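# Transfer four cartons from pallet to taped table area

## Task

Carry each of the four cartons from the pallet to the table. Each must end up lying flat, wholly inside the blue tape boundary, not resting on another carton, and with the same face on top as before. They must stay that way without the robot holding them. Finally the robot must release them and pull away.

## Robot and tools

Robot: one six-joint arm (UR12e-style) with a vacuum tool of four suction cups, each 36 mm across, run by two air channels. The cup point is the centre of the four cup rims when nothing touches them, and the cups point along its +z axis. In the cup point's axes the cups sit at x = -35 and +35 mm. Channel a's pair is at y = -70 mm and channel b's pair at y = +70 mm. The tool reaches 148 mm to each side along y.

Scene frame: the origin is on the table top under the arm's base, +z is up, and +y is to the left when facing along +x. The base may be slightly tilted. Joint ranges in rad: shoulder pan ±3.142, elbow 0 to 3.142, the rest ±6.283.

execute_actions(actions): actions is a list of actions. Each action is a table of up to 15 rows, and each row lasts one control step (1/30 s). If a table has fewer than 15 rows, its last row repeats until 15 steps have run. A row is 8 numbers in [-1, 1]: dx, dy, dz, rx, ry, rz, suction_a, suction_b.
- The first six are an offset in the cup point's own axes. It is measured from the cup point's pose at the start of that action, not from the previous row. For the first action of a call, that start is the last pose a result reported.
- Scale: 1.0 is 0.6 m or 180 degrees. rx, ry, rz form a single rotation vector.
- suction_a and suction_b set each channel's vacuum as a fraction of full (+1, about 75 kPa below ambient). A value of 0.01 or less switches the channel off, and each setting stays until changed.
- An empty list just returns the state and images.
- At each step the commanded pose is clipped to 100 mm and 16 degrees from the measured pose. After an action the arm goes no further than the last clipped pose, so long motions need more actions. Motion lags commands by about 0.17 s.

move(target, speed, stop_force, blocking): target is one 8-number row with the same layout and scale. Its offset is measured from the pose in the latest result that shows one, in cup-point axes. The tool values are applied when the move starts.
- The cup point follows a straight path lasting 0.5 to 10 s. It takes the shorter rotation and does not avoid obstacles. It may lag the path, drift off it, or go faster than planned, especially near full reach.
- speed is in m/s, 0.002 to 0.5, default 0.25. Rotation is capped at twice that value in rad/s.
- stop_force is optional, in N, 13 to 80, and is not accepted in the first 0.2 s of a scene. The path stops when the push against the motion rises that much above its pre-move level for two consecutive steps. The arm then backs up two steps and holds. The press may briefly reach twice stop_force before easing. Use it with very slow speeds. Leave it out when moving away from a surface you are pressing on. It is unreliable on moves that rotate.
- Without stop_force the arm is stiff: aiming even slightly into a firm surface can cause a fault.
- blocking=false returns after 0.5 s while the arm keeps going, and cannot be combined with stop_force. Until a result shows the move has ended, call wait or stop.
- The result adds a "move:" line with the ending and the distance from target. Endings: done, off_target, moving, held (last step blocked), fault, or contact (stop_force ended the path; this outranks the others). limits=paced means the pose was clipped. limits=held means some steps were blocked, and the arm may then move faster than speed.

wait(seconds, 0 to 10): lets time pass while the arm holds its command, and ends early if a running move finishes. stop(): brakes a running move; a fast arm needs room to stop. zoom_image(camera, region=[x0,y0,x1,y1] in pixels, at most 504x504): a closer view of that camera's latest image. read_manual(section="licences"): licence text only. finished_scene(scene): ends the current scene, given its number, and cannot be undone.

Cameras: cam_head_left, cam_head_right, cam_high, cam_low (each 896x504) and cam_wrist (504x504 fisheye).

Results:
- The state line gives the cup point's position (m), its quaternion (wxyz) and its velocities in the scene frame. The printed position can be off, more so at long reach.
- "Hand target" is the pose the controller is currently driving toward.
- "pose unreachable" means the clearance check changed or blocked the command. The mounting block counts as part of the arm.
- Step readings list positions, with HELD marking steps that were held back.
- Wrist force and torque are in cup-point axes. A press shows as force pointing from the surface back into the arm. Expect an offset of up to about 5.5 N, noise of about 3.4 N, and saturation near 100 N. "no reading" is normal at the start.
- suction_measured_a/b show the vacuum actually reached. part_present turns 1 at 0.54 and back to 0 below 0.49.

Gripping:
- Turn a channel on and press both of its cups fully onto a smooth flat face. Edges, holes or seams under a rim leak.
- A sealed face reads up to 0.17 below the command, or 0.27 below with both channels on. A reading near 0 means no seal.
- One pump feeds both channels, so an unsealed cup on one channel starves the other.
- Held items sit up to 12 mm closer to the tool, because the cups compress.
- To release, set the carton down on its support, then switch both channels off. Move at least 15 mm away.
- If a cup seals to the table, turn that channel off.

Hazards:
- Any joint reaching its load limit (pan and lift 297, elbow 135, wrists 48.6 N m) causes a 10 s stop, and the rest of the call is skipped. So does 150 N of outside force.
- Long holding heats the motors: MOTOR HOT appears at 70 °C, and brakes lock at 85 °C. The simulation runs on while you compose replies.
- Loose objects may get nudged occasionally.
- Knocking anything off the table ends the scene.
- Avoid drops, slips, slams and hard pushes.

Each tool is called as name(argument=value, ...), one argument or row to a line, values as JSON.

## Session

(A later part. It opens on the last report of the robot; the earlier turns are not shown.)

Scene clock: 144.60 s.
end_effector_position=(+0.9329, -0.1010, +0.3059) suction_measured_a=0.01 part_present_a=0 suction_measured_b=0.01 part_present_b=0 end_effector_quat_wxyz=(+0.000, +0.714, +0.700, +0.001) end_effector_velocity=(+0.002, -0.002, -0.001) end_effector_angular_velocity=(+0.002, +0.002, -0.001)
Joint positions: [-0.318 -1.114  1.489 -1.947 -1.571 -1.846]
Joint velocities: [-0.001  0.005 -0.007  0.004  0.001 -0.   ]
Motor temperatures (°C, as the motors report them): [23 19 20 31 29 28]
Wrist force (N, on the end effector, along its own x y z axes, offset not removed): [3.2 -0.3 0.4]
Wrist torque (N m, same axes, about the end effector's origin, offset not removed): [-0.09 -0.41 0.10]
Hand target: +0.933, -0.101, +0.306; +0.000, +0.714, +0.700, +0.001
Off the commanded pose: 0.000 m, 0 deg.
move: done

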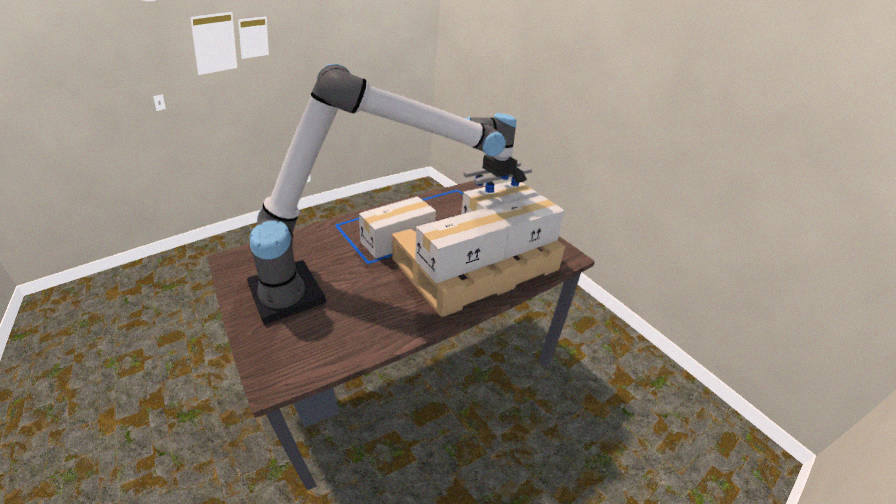

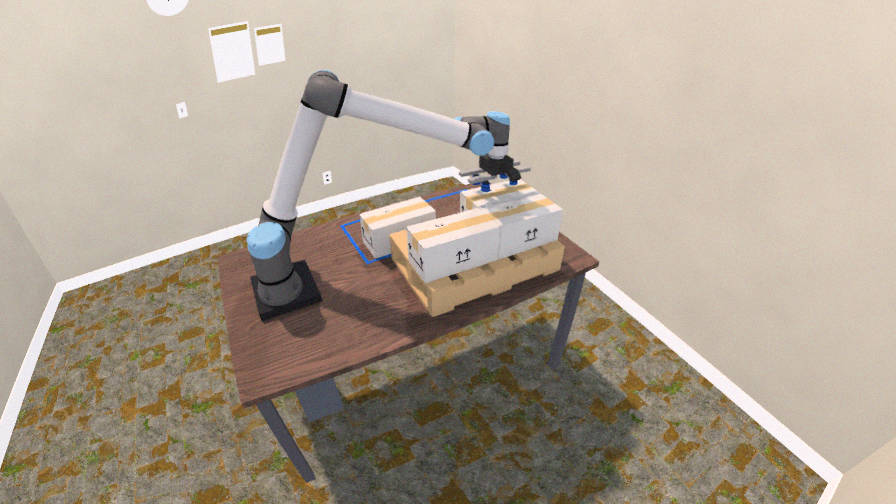

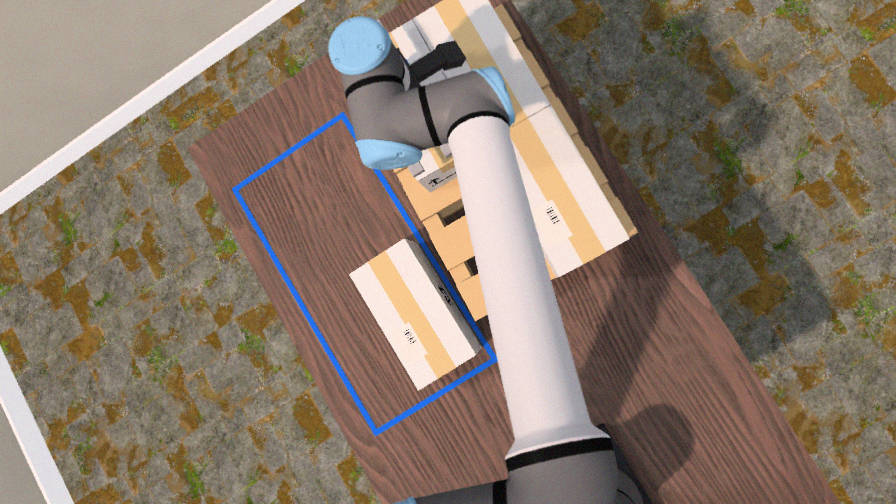

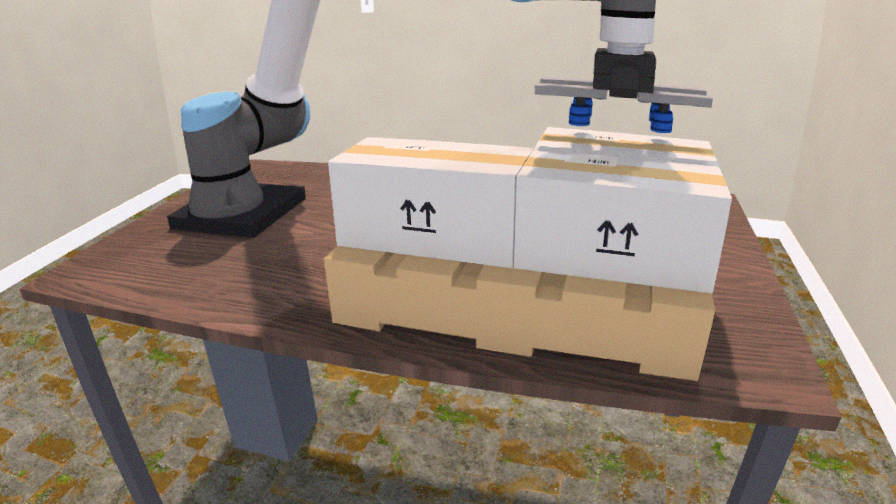

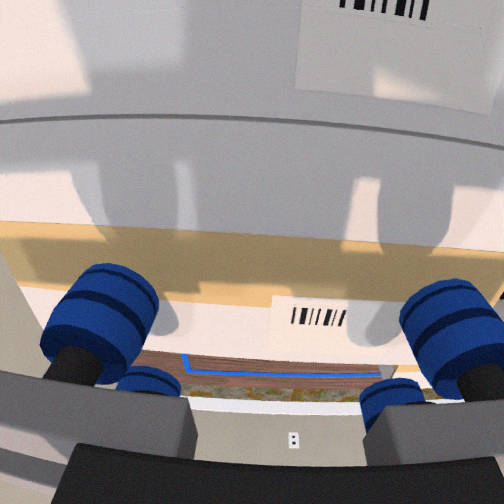

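move(
  target=[0,0,0.1,0,0,0,0,0],
  speed=0.03,
  stop_force=25,
)

execute_actions(
  actions=[
    [[0,0,0,0,0,0,1,1]],
  ],
)

Scene clock: 154.67 s.
end_effector_position=(+0.9331, -0.1011, +0.2671) suction_measured_a=0.01 part_present_a=0 suction_measured_b=0.01 part_present_b=0 end_effector_quat_wxyz=(+0.000, +0.714, +0.700, +0.001) end_effector_velocity=(+0.000, -0.001, +0.004) end_effector_angular_velocity=(-0.000, -0.002, -0.001)
Joint positions: [-0.318 -1.089  1.524 -2.007 -1.571 -1.846]
Joint velocities: [-0.001 -0.003 -0.003  0.004  0.    -0.   ]
Motor temperatures (°C, as the motors report them): [23 19 20 31 29 28]
Wrist force (N, on the end effector, along its own x y z axes, offset not removed): [1.6 -2.0 -27.0]
Wrist torque (N m, same axes, about the end effector's origin, offset not removed): [-0.13 -0.23 0.11]
Hand target: +0.933, -0.101, +0.268; +0.000, +0.714, +0.700, +0.001
Off the commanded pose: 0.021 m, 0 deg.
move: contact

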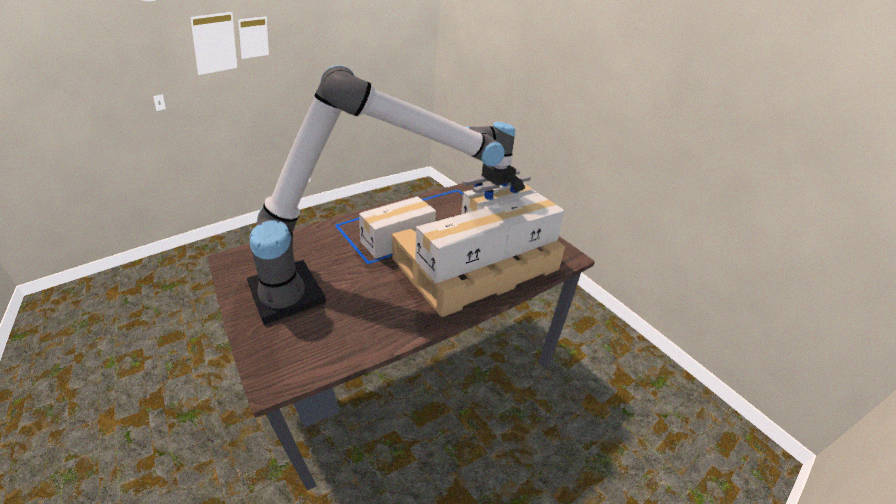

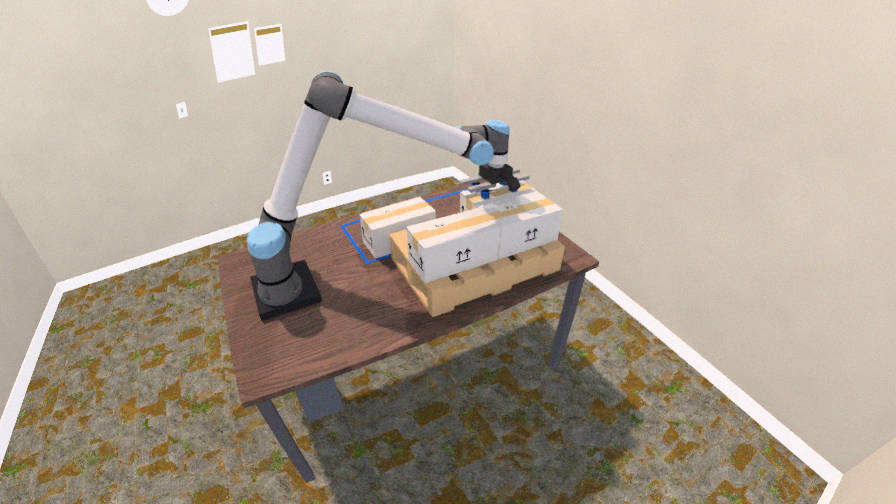

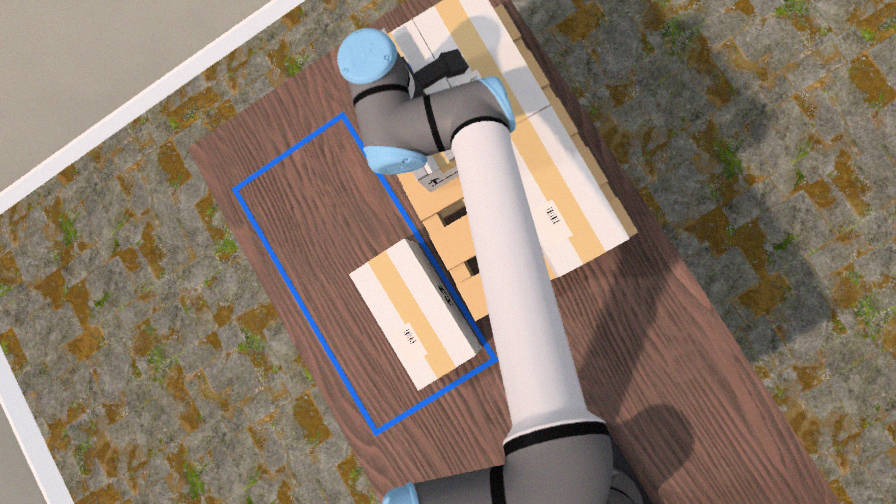

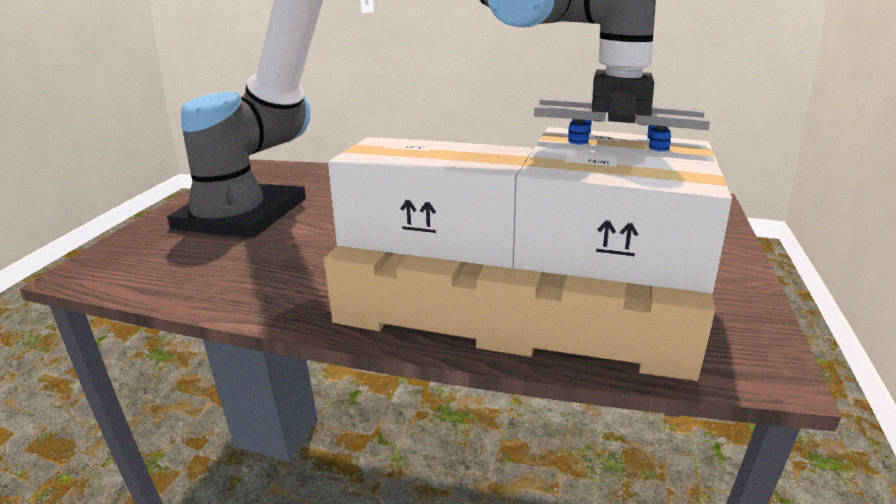

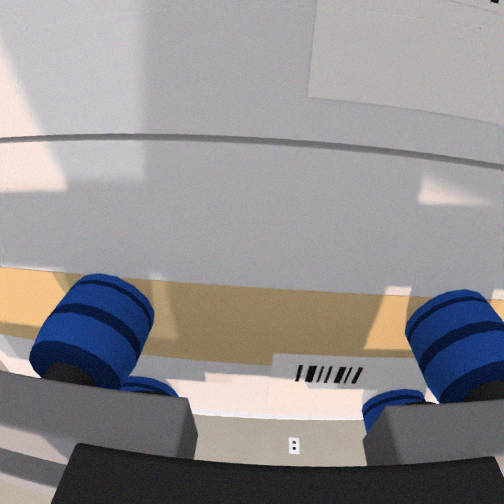

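Scene clock: 155.17 s.
end_effector_position=(+0.9331, -0.1011, +0.2672) suction_measured_a=0.01 part_present_a=0 suction_measured_b=0.01 part_present_b=0 end_effector_quat_wxyz=(+0.000, +0.714, +0.700, +0.001) end_effector_velocity=(-0.000, -0.000, -0.002) end_effector_angular_velocity=(+0.001, +0.001, -0.001)
Joint positions: [-0.318 -1.089  1.524 -2.007 -1.571 -1.846]
Joint velocities: [-0.001  0.001  0.001 -0.001  0.001  0.   ]
Motor temperatures (°C, as the motors report them): [23 19 20 31 29 28]
Wrist force (N, on the end effector, along its own x y z axes, offset not removed): [0.2 -5.7 -26.9]
Wrist torque (N m, same axes, about the end effector's origin, offset not removed): [-0.59 0.00 0.13]
Hand target: +0.933, -0.101, +0.267; +0.000, +0.714, +0.700, +0.001
Off the commanded pose: 0.000 m, 0 deg.
Step readings (end_effector_position):
0: (+0.9331, -0.1011, +0.2671)
1: (+0.9331, -0.1011, +0.2672)
2: (+0.9331, -0.1011, +0.2672)
4: (+0.9331, -0.1011, +0.2672)
8: (+0.9331, -0.1011, +0.2672)
15: end_effector_position above

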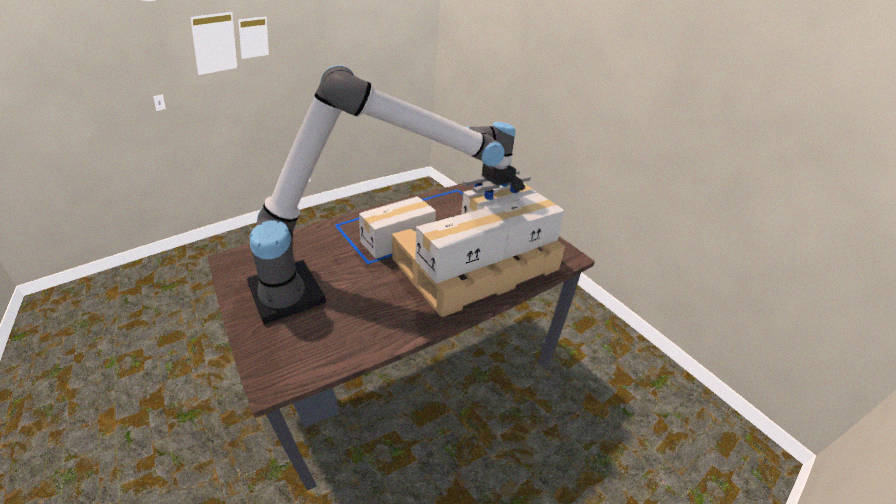

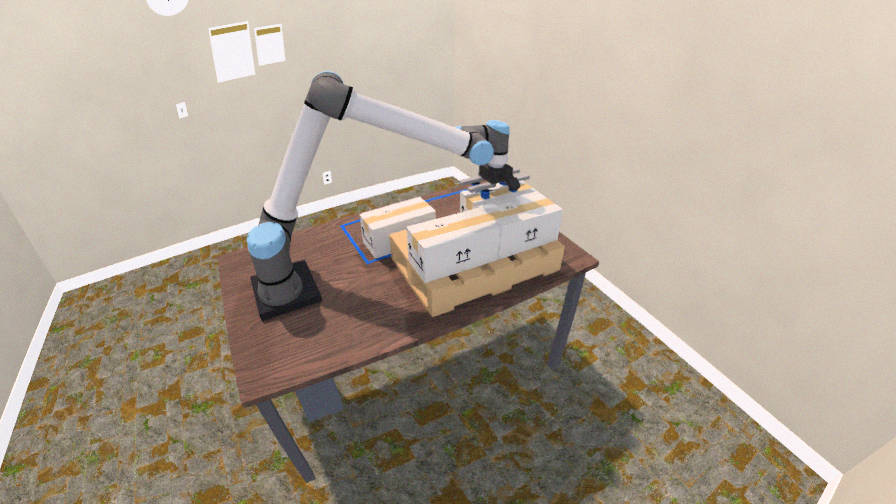

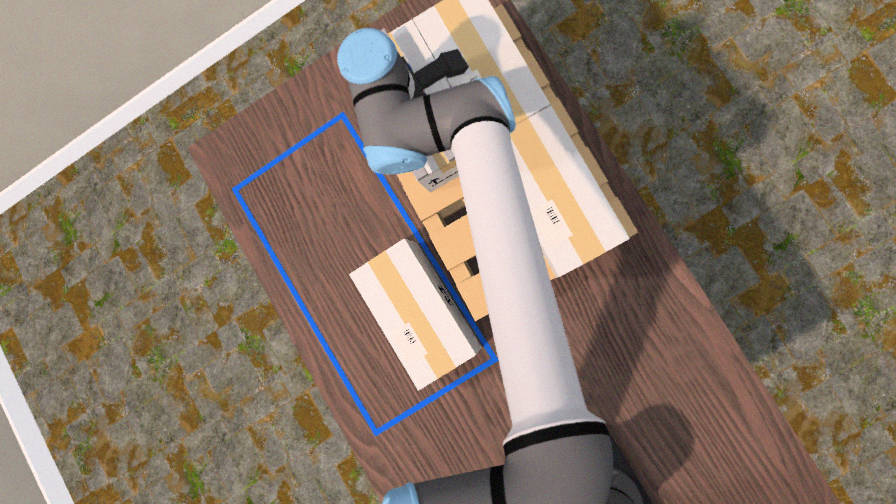

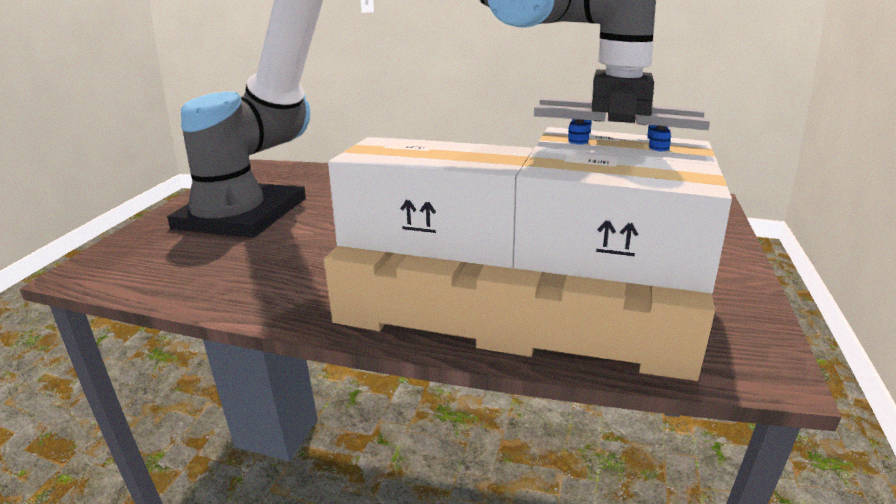

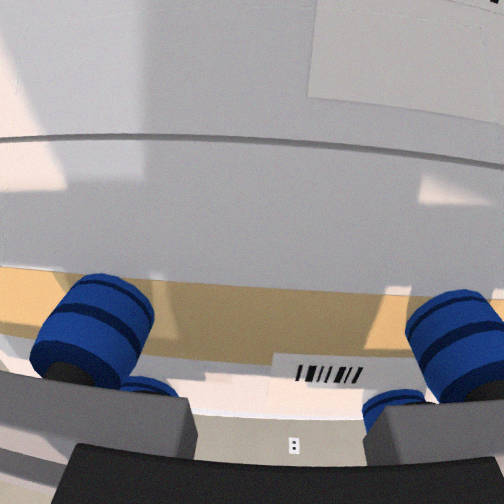

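execute_actions(
  actions=[
    [[0,0,-0.025,0,0,0,0,0]],
    [[-0.014,0,0,0,0,0,0,0]],
    [[0,0,0.015,0,0,0,0,0],[0,0,0.015,0,0,0,0,0],[0,0,0.015,0,0,0,0,0],[0,0,0.02,0,0,0,0,0],[0,0,0.02,0,0,0,0,0],[0,0,0.026,0,0,0,0,0],[0,0,0.026,0,0,0,0,0],[0,0,0.03,0,0,0,1,1]],
    [[0,0,0,0,0,0,1,1]],
  ],
)

Scene clock: 164.13 s.
end_effector_position=(+0.9329, -0.1093, +0.2648) suction_measured_a=0.59 part_present_a=1 suction_measured_b=0.59 part_present_b=1 end_effector_quat_wxyz=(+0.000, +0.714, +0.700, +0.001) end_effector_velocity=(-0.000, -0.001, +0.001) end_effector_angular_velocity=(-0.000, -0.001, -0.001)
Joint positions: [-0.326 -1.086  1.524 -2.01  -1.571 -1.854]
Joint velocities: [-0.001 -0.001 -0.     0.     0.     0.   ]
Motor temperatures (°C, as the motors report them): [23 19 20 31 29 28]
Wrist force (N, on the end effector, along its own x y z axes, offset not removed): [-1.8 -2.6 20.5]
Wrist torque (N m, same axes, about the end effector's origin, offset not removed): [-0.62 0.54 0.02]
Hand target: +0.933, -0.109, +0.265; +0.000, +0.714, +0.700, +0.001
Off the commanded pose: 0.000 m, 0 deg.
Step readings (end_effector_position; steps 1 to 15: 1st action; 16 to 30: 2nd action; 31 to 45: 3rd action; 46 to 60: 4th action):
0: (+0.9331, -0.1011, +0.2671)
1: (+0.9331, -0.1011, +0.2671)
2: (+0.9330, -0.1011, +0.2686)
4: (+0.9330, -0.1011, +0.2735)
8: (+0.9330, -0.1011, +0.2790)
15: (+0.9331, -0.1011, +0.2817)
16: (+0.9331, -0.1012, +0.2818)
17: (+0.9331, -0.1021, +0.2819)
19: (+0.9330, -0.1049, +0.2820)
23: (+0.9330, -0.1079, +0.2819)
30: (+0.9329, -0.1092, +0.2817)
31: (+0.9329, -0.1093, +0.2817)
32: (+0.9330, -0.1093, +0.2807)
34: (+0.9330, -0.1093, +0.2776)
38: (+0.9330, -0.1093, +0.2716)
45: (+0.9329, -0.1093, +0.2649)
46: (+0.9329, -0.1093, +0.2646)
47: (+0.9328, -0.1093, +0.2644)
49: (+0.9328, -0.1093, +0.2644)
53: (+0.9328, -0.1093, +0.2644)
60: end_effector_position above

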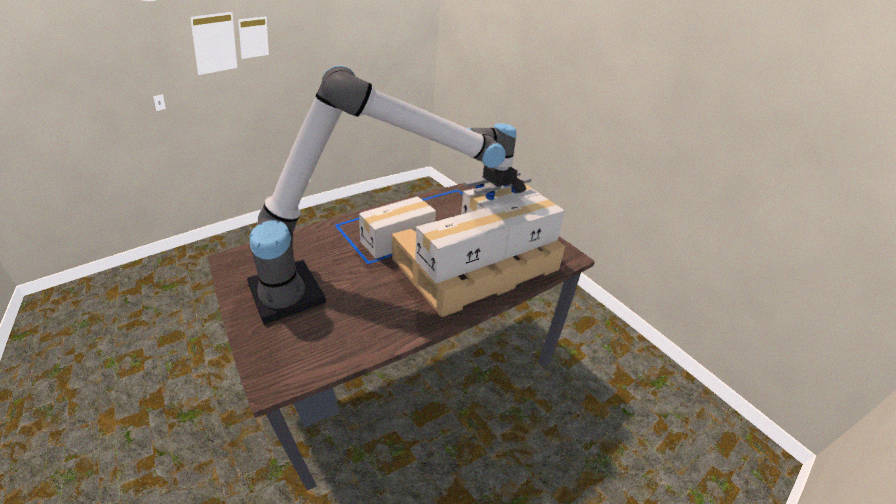

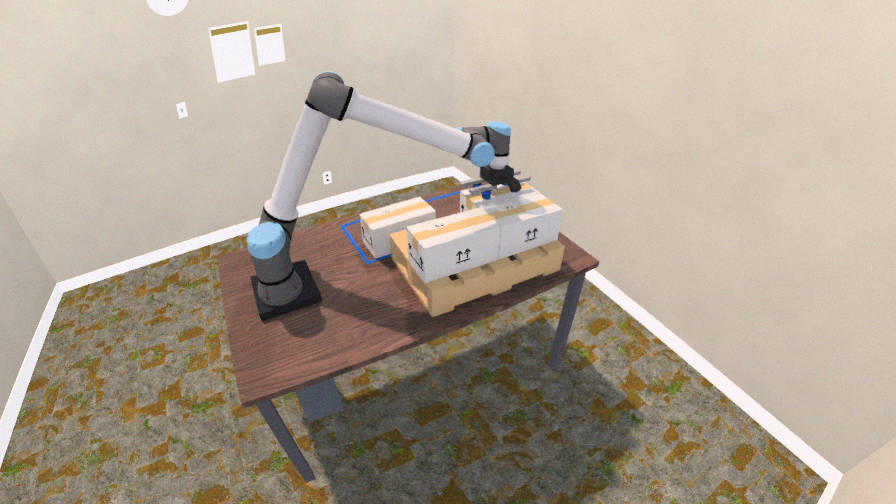

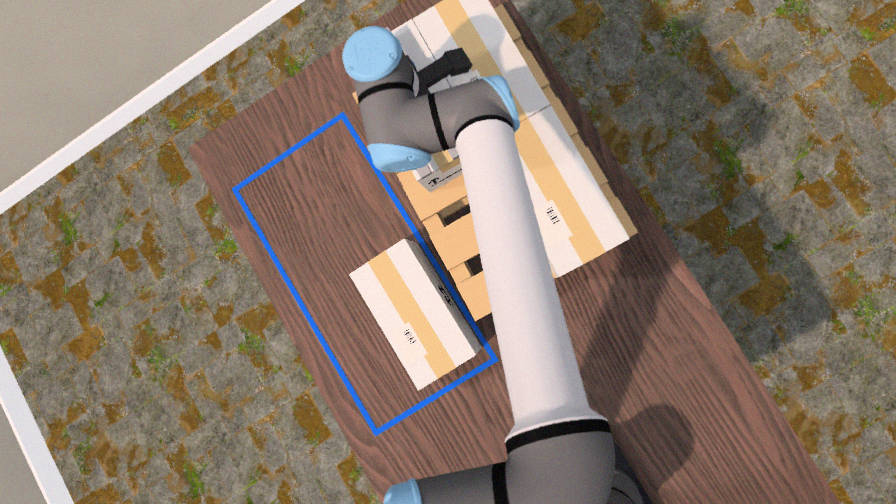

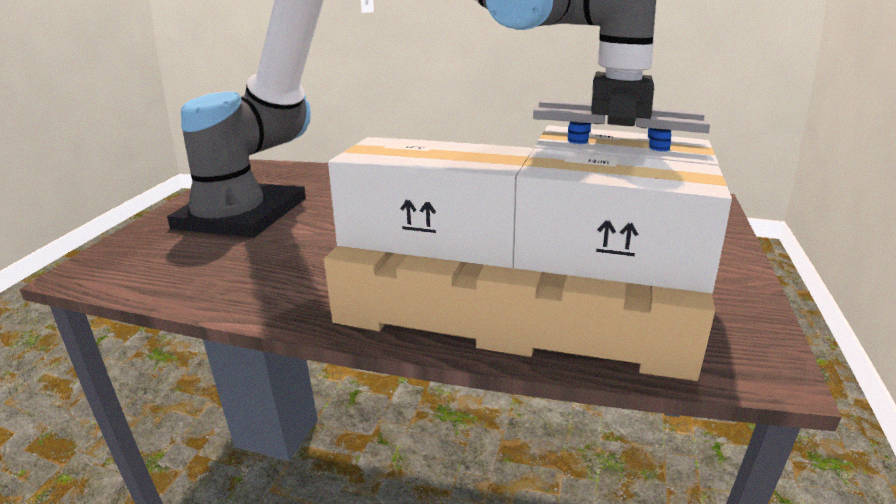

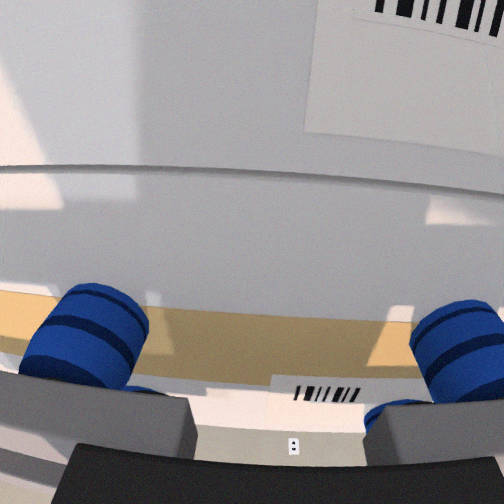

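move(
  target=[0.01,0,-0.09,0,0,0,1,1],
  speed=0.15,
)

move(
  target=[0.431,-0.07,0,0,0,-0.0206,1,1],
  speed=0.3,
)

move(
  target=[0,0,0.27,0,0,0,1,1],
  speed=0.2,
)

Scene clock: 175.43 s.
end_effector_position=(+0.9329, -0.1034, +0.3185) suction_measured_a=0.64 part_present_a=1 suction_measured_b=0.64 part_present_b=1 end_effector_quat_wxyz=(+0.000, +0.714, +0.700, +0.001) end_effector_velocity=(-0.000, +0.001, +0.001) end_effector_angular_velocity=(-0.000, +0.003, +0.001)
Joint positions: [-0.32  -1.121  1.476 -1.926 -1.571 -1.848]
Joint velocities: [ 0.001 -0.    -0.001  0.004 -0.001  0.   ]
Motor temperatures (°C, as the motors report them): [23 19 20 31 29 28]
Wrist force (N, on the end effector, along its own x y z axes, offset not removed): [0.5 -2.7 17.6]
Wrist torque (N m, same axes, about the end effector's origin, offset not removed): [-0.58 0.26 0.15]
Hand target: +0.933, -0.103, +0.319; +0.000, +0.714, +0.700, +0.001
Off the commanded pose: 0.000 m, 0 deg.
move: done

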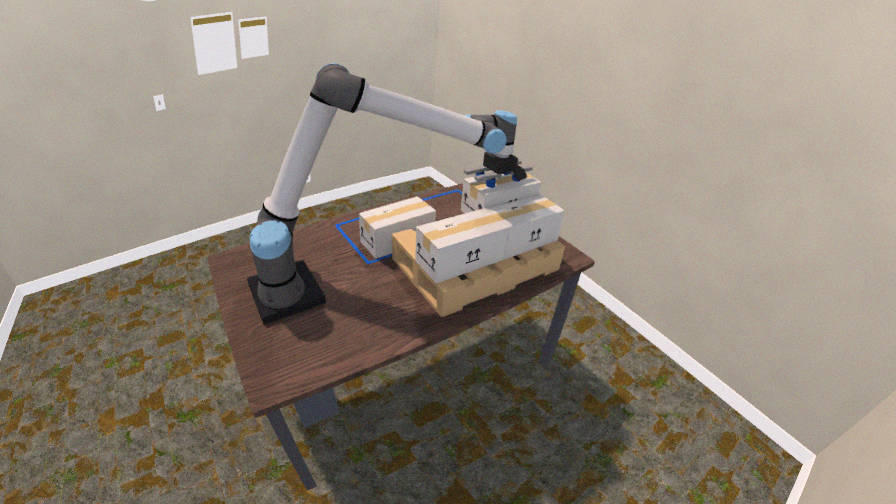

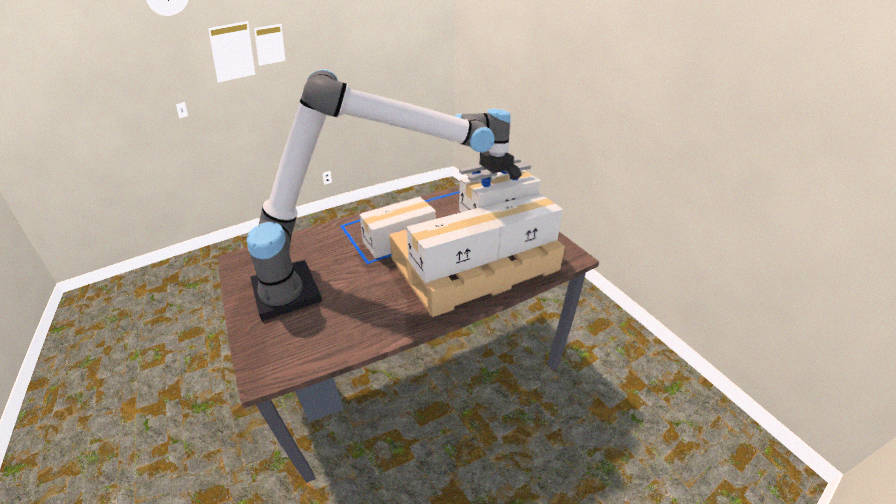

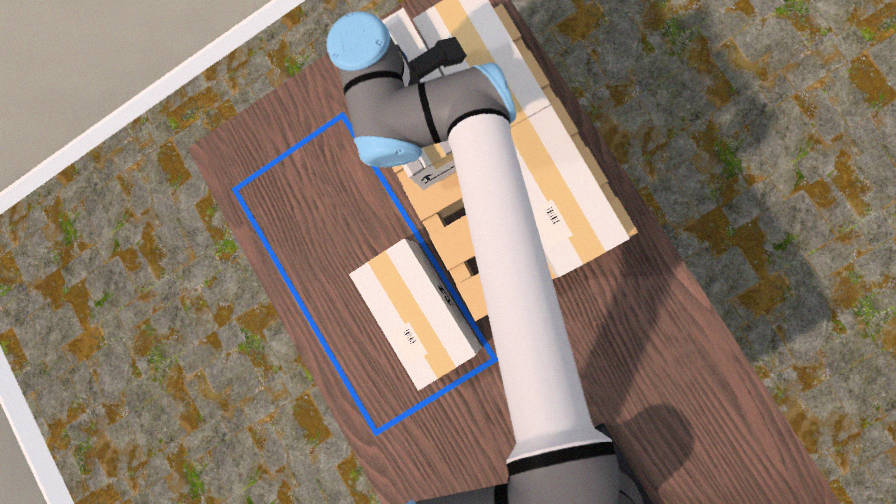

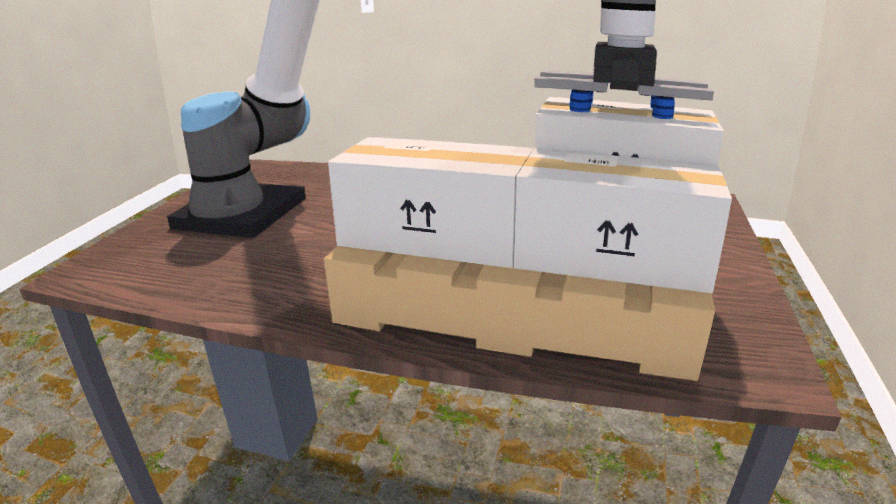

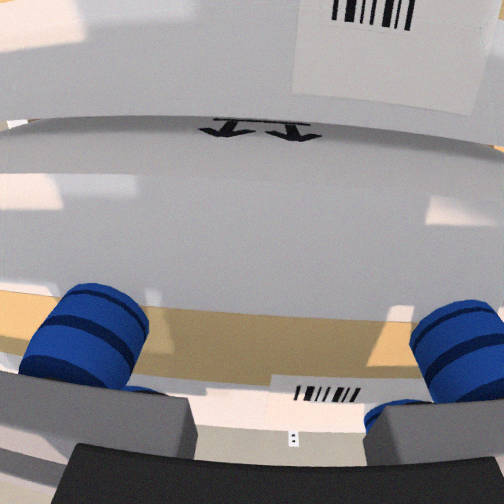

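Scene clock: 177.00 s.
end_effector_position=(+0.8960, +0.1555, +0.3187) suction_measured_a=0.64 part_present_a=1 suction_measured_b=0.64 part_present_b=1 end_effector_quat_wxyz=(+0.000, +0.691, +0.723, +0.001) end_effector_velocity=(-0.000, +0.003, +0.000) end_effector_angular_velocity=(+0.001, +0.000, +0.000)
Joint positions: [-0.044 -1.167  1.543 -1.948 -1.571 -1.637]
Joint velocities: [ 0.003  0.    -0.     0.     0.001  0.003]
Motor temperatures (°C, as the motors report them): [23 19 20 31 29 28]
Wrist force (N, on the end effector, along its own x y z axes, offset not removed): [1.6 0.3 14.2]
Wrist torque (N m, same axes, about the end effector's origin, offset not removed): [-0.20 0.11 0.12]
Hand target: +0.896, +0.156, +0.319; +0.000, +0.691, +0.723, +0.001
Off the commanded pose: 0.001 m, 0 deg.
move: done

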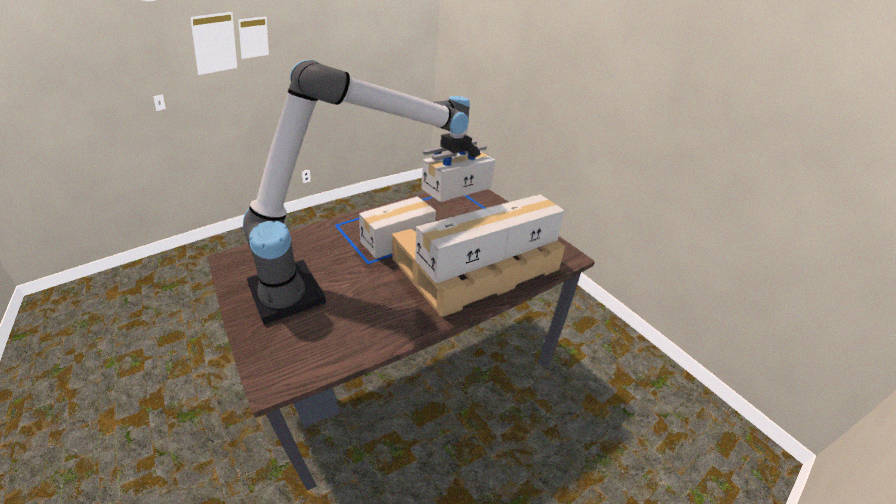

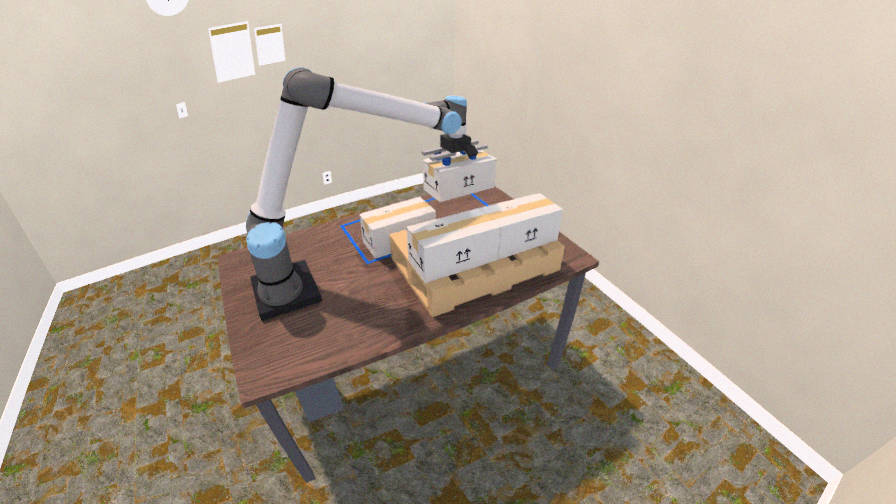

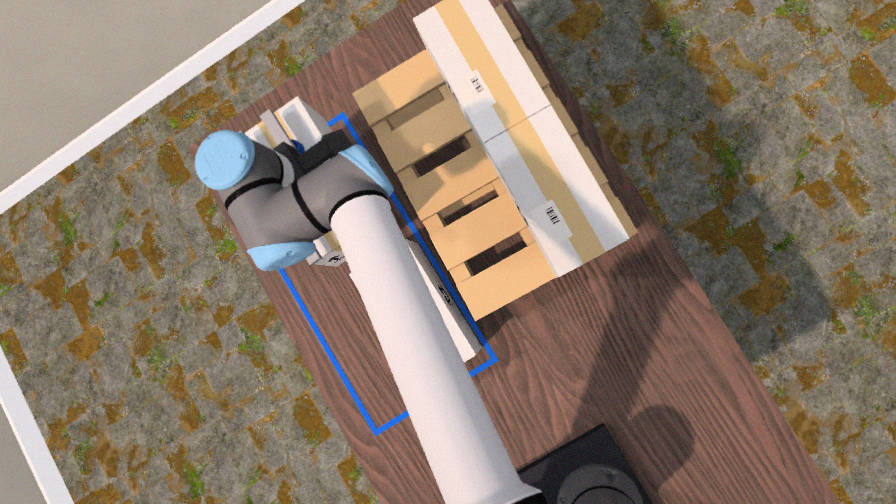

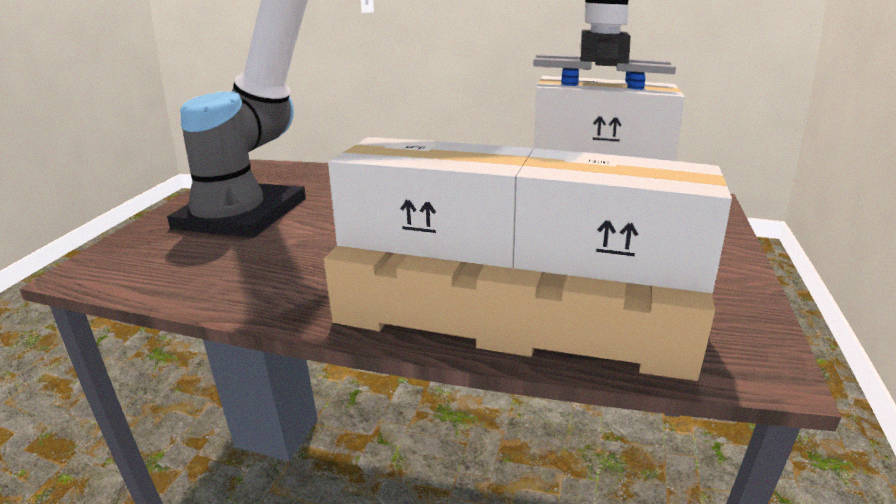

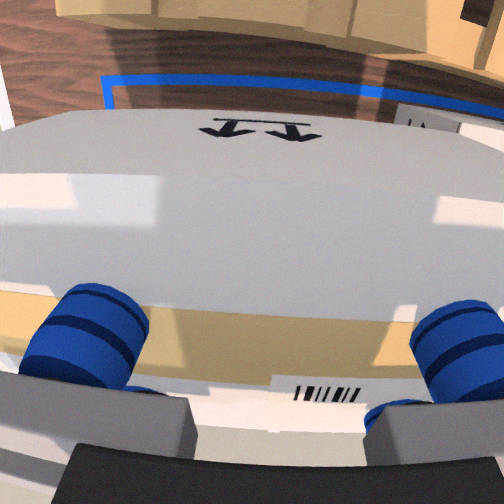

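Scene clock: 178.43 s.
end_effector_position=(+0.8961, +0.1556, +0.1571) suction_measured_a=0.64 part_present_a=1 suction_measured_b=0.64 part_present_b=1 end_effector_quat_wxyz=(+0.000, +0.691, +0.723, +0.001) end_effector_velocity=(-0.001, +0.000, -0.004) end_effector_angular_velocity=(-0.001, +0.001, +0.000)
Joint positions: [-0.044 -1.04   1.669 -2.201 -1.571 -1.637]
Joint velocities: [ 0.001  0.004  0.002 -0.005 -0.001  0.   ]
Motor temperatures (°C, as the motors report them): [23 19 20 31 29 28]
Wrist force (N, on the end effector, along its own x y z axes, offset not removed): [1.1 -0.6 16.7]
Wrist torque (N m, same axes, about the end effector's origin, offset not removed): [-0.27 0.18 0.13]
Hand target: +0.896, +0.156, +0.157; +0.000, +0.691, +0.723, +0.001
Off the commanded pose: 0.001 m, 0 deg.
move: done

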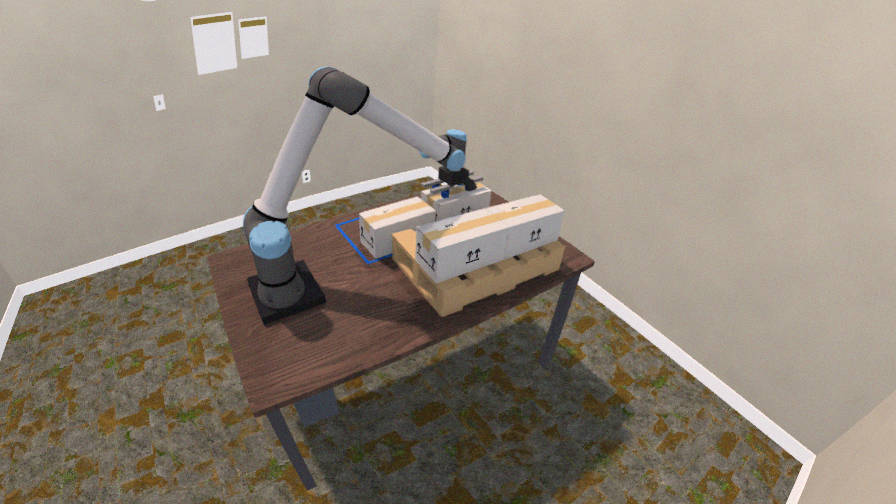

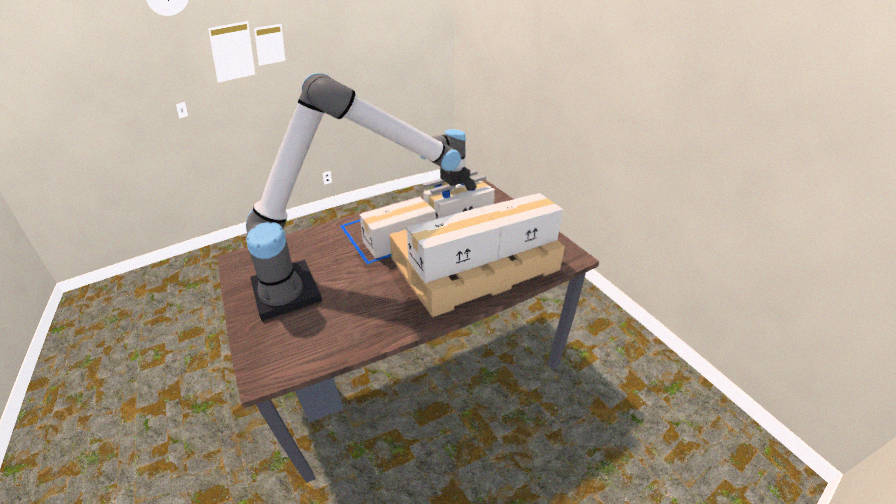

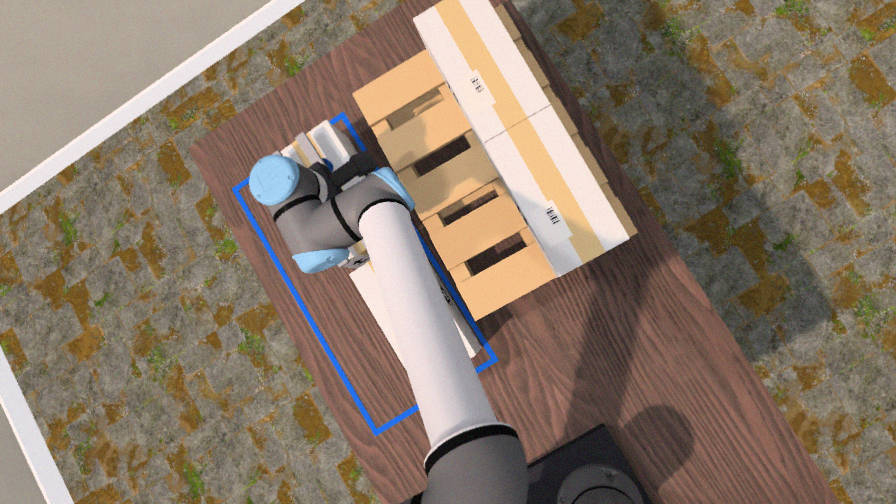

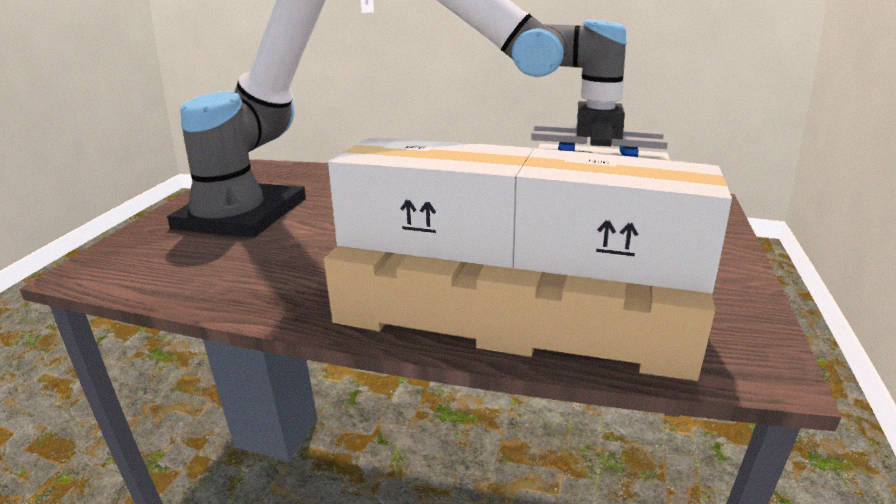

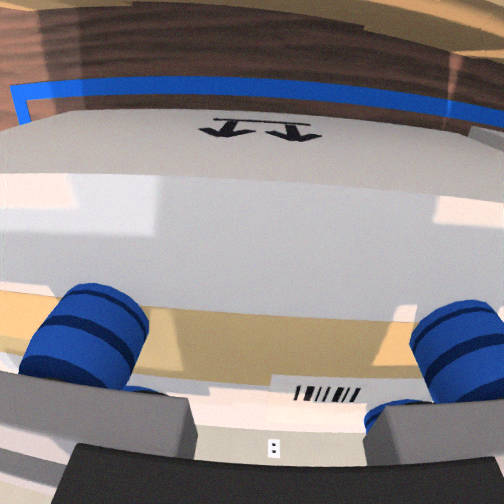

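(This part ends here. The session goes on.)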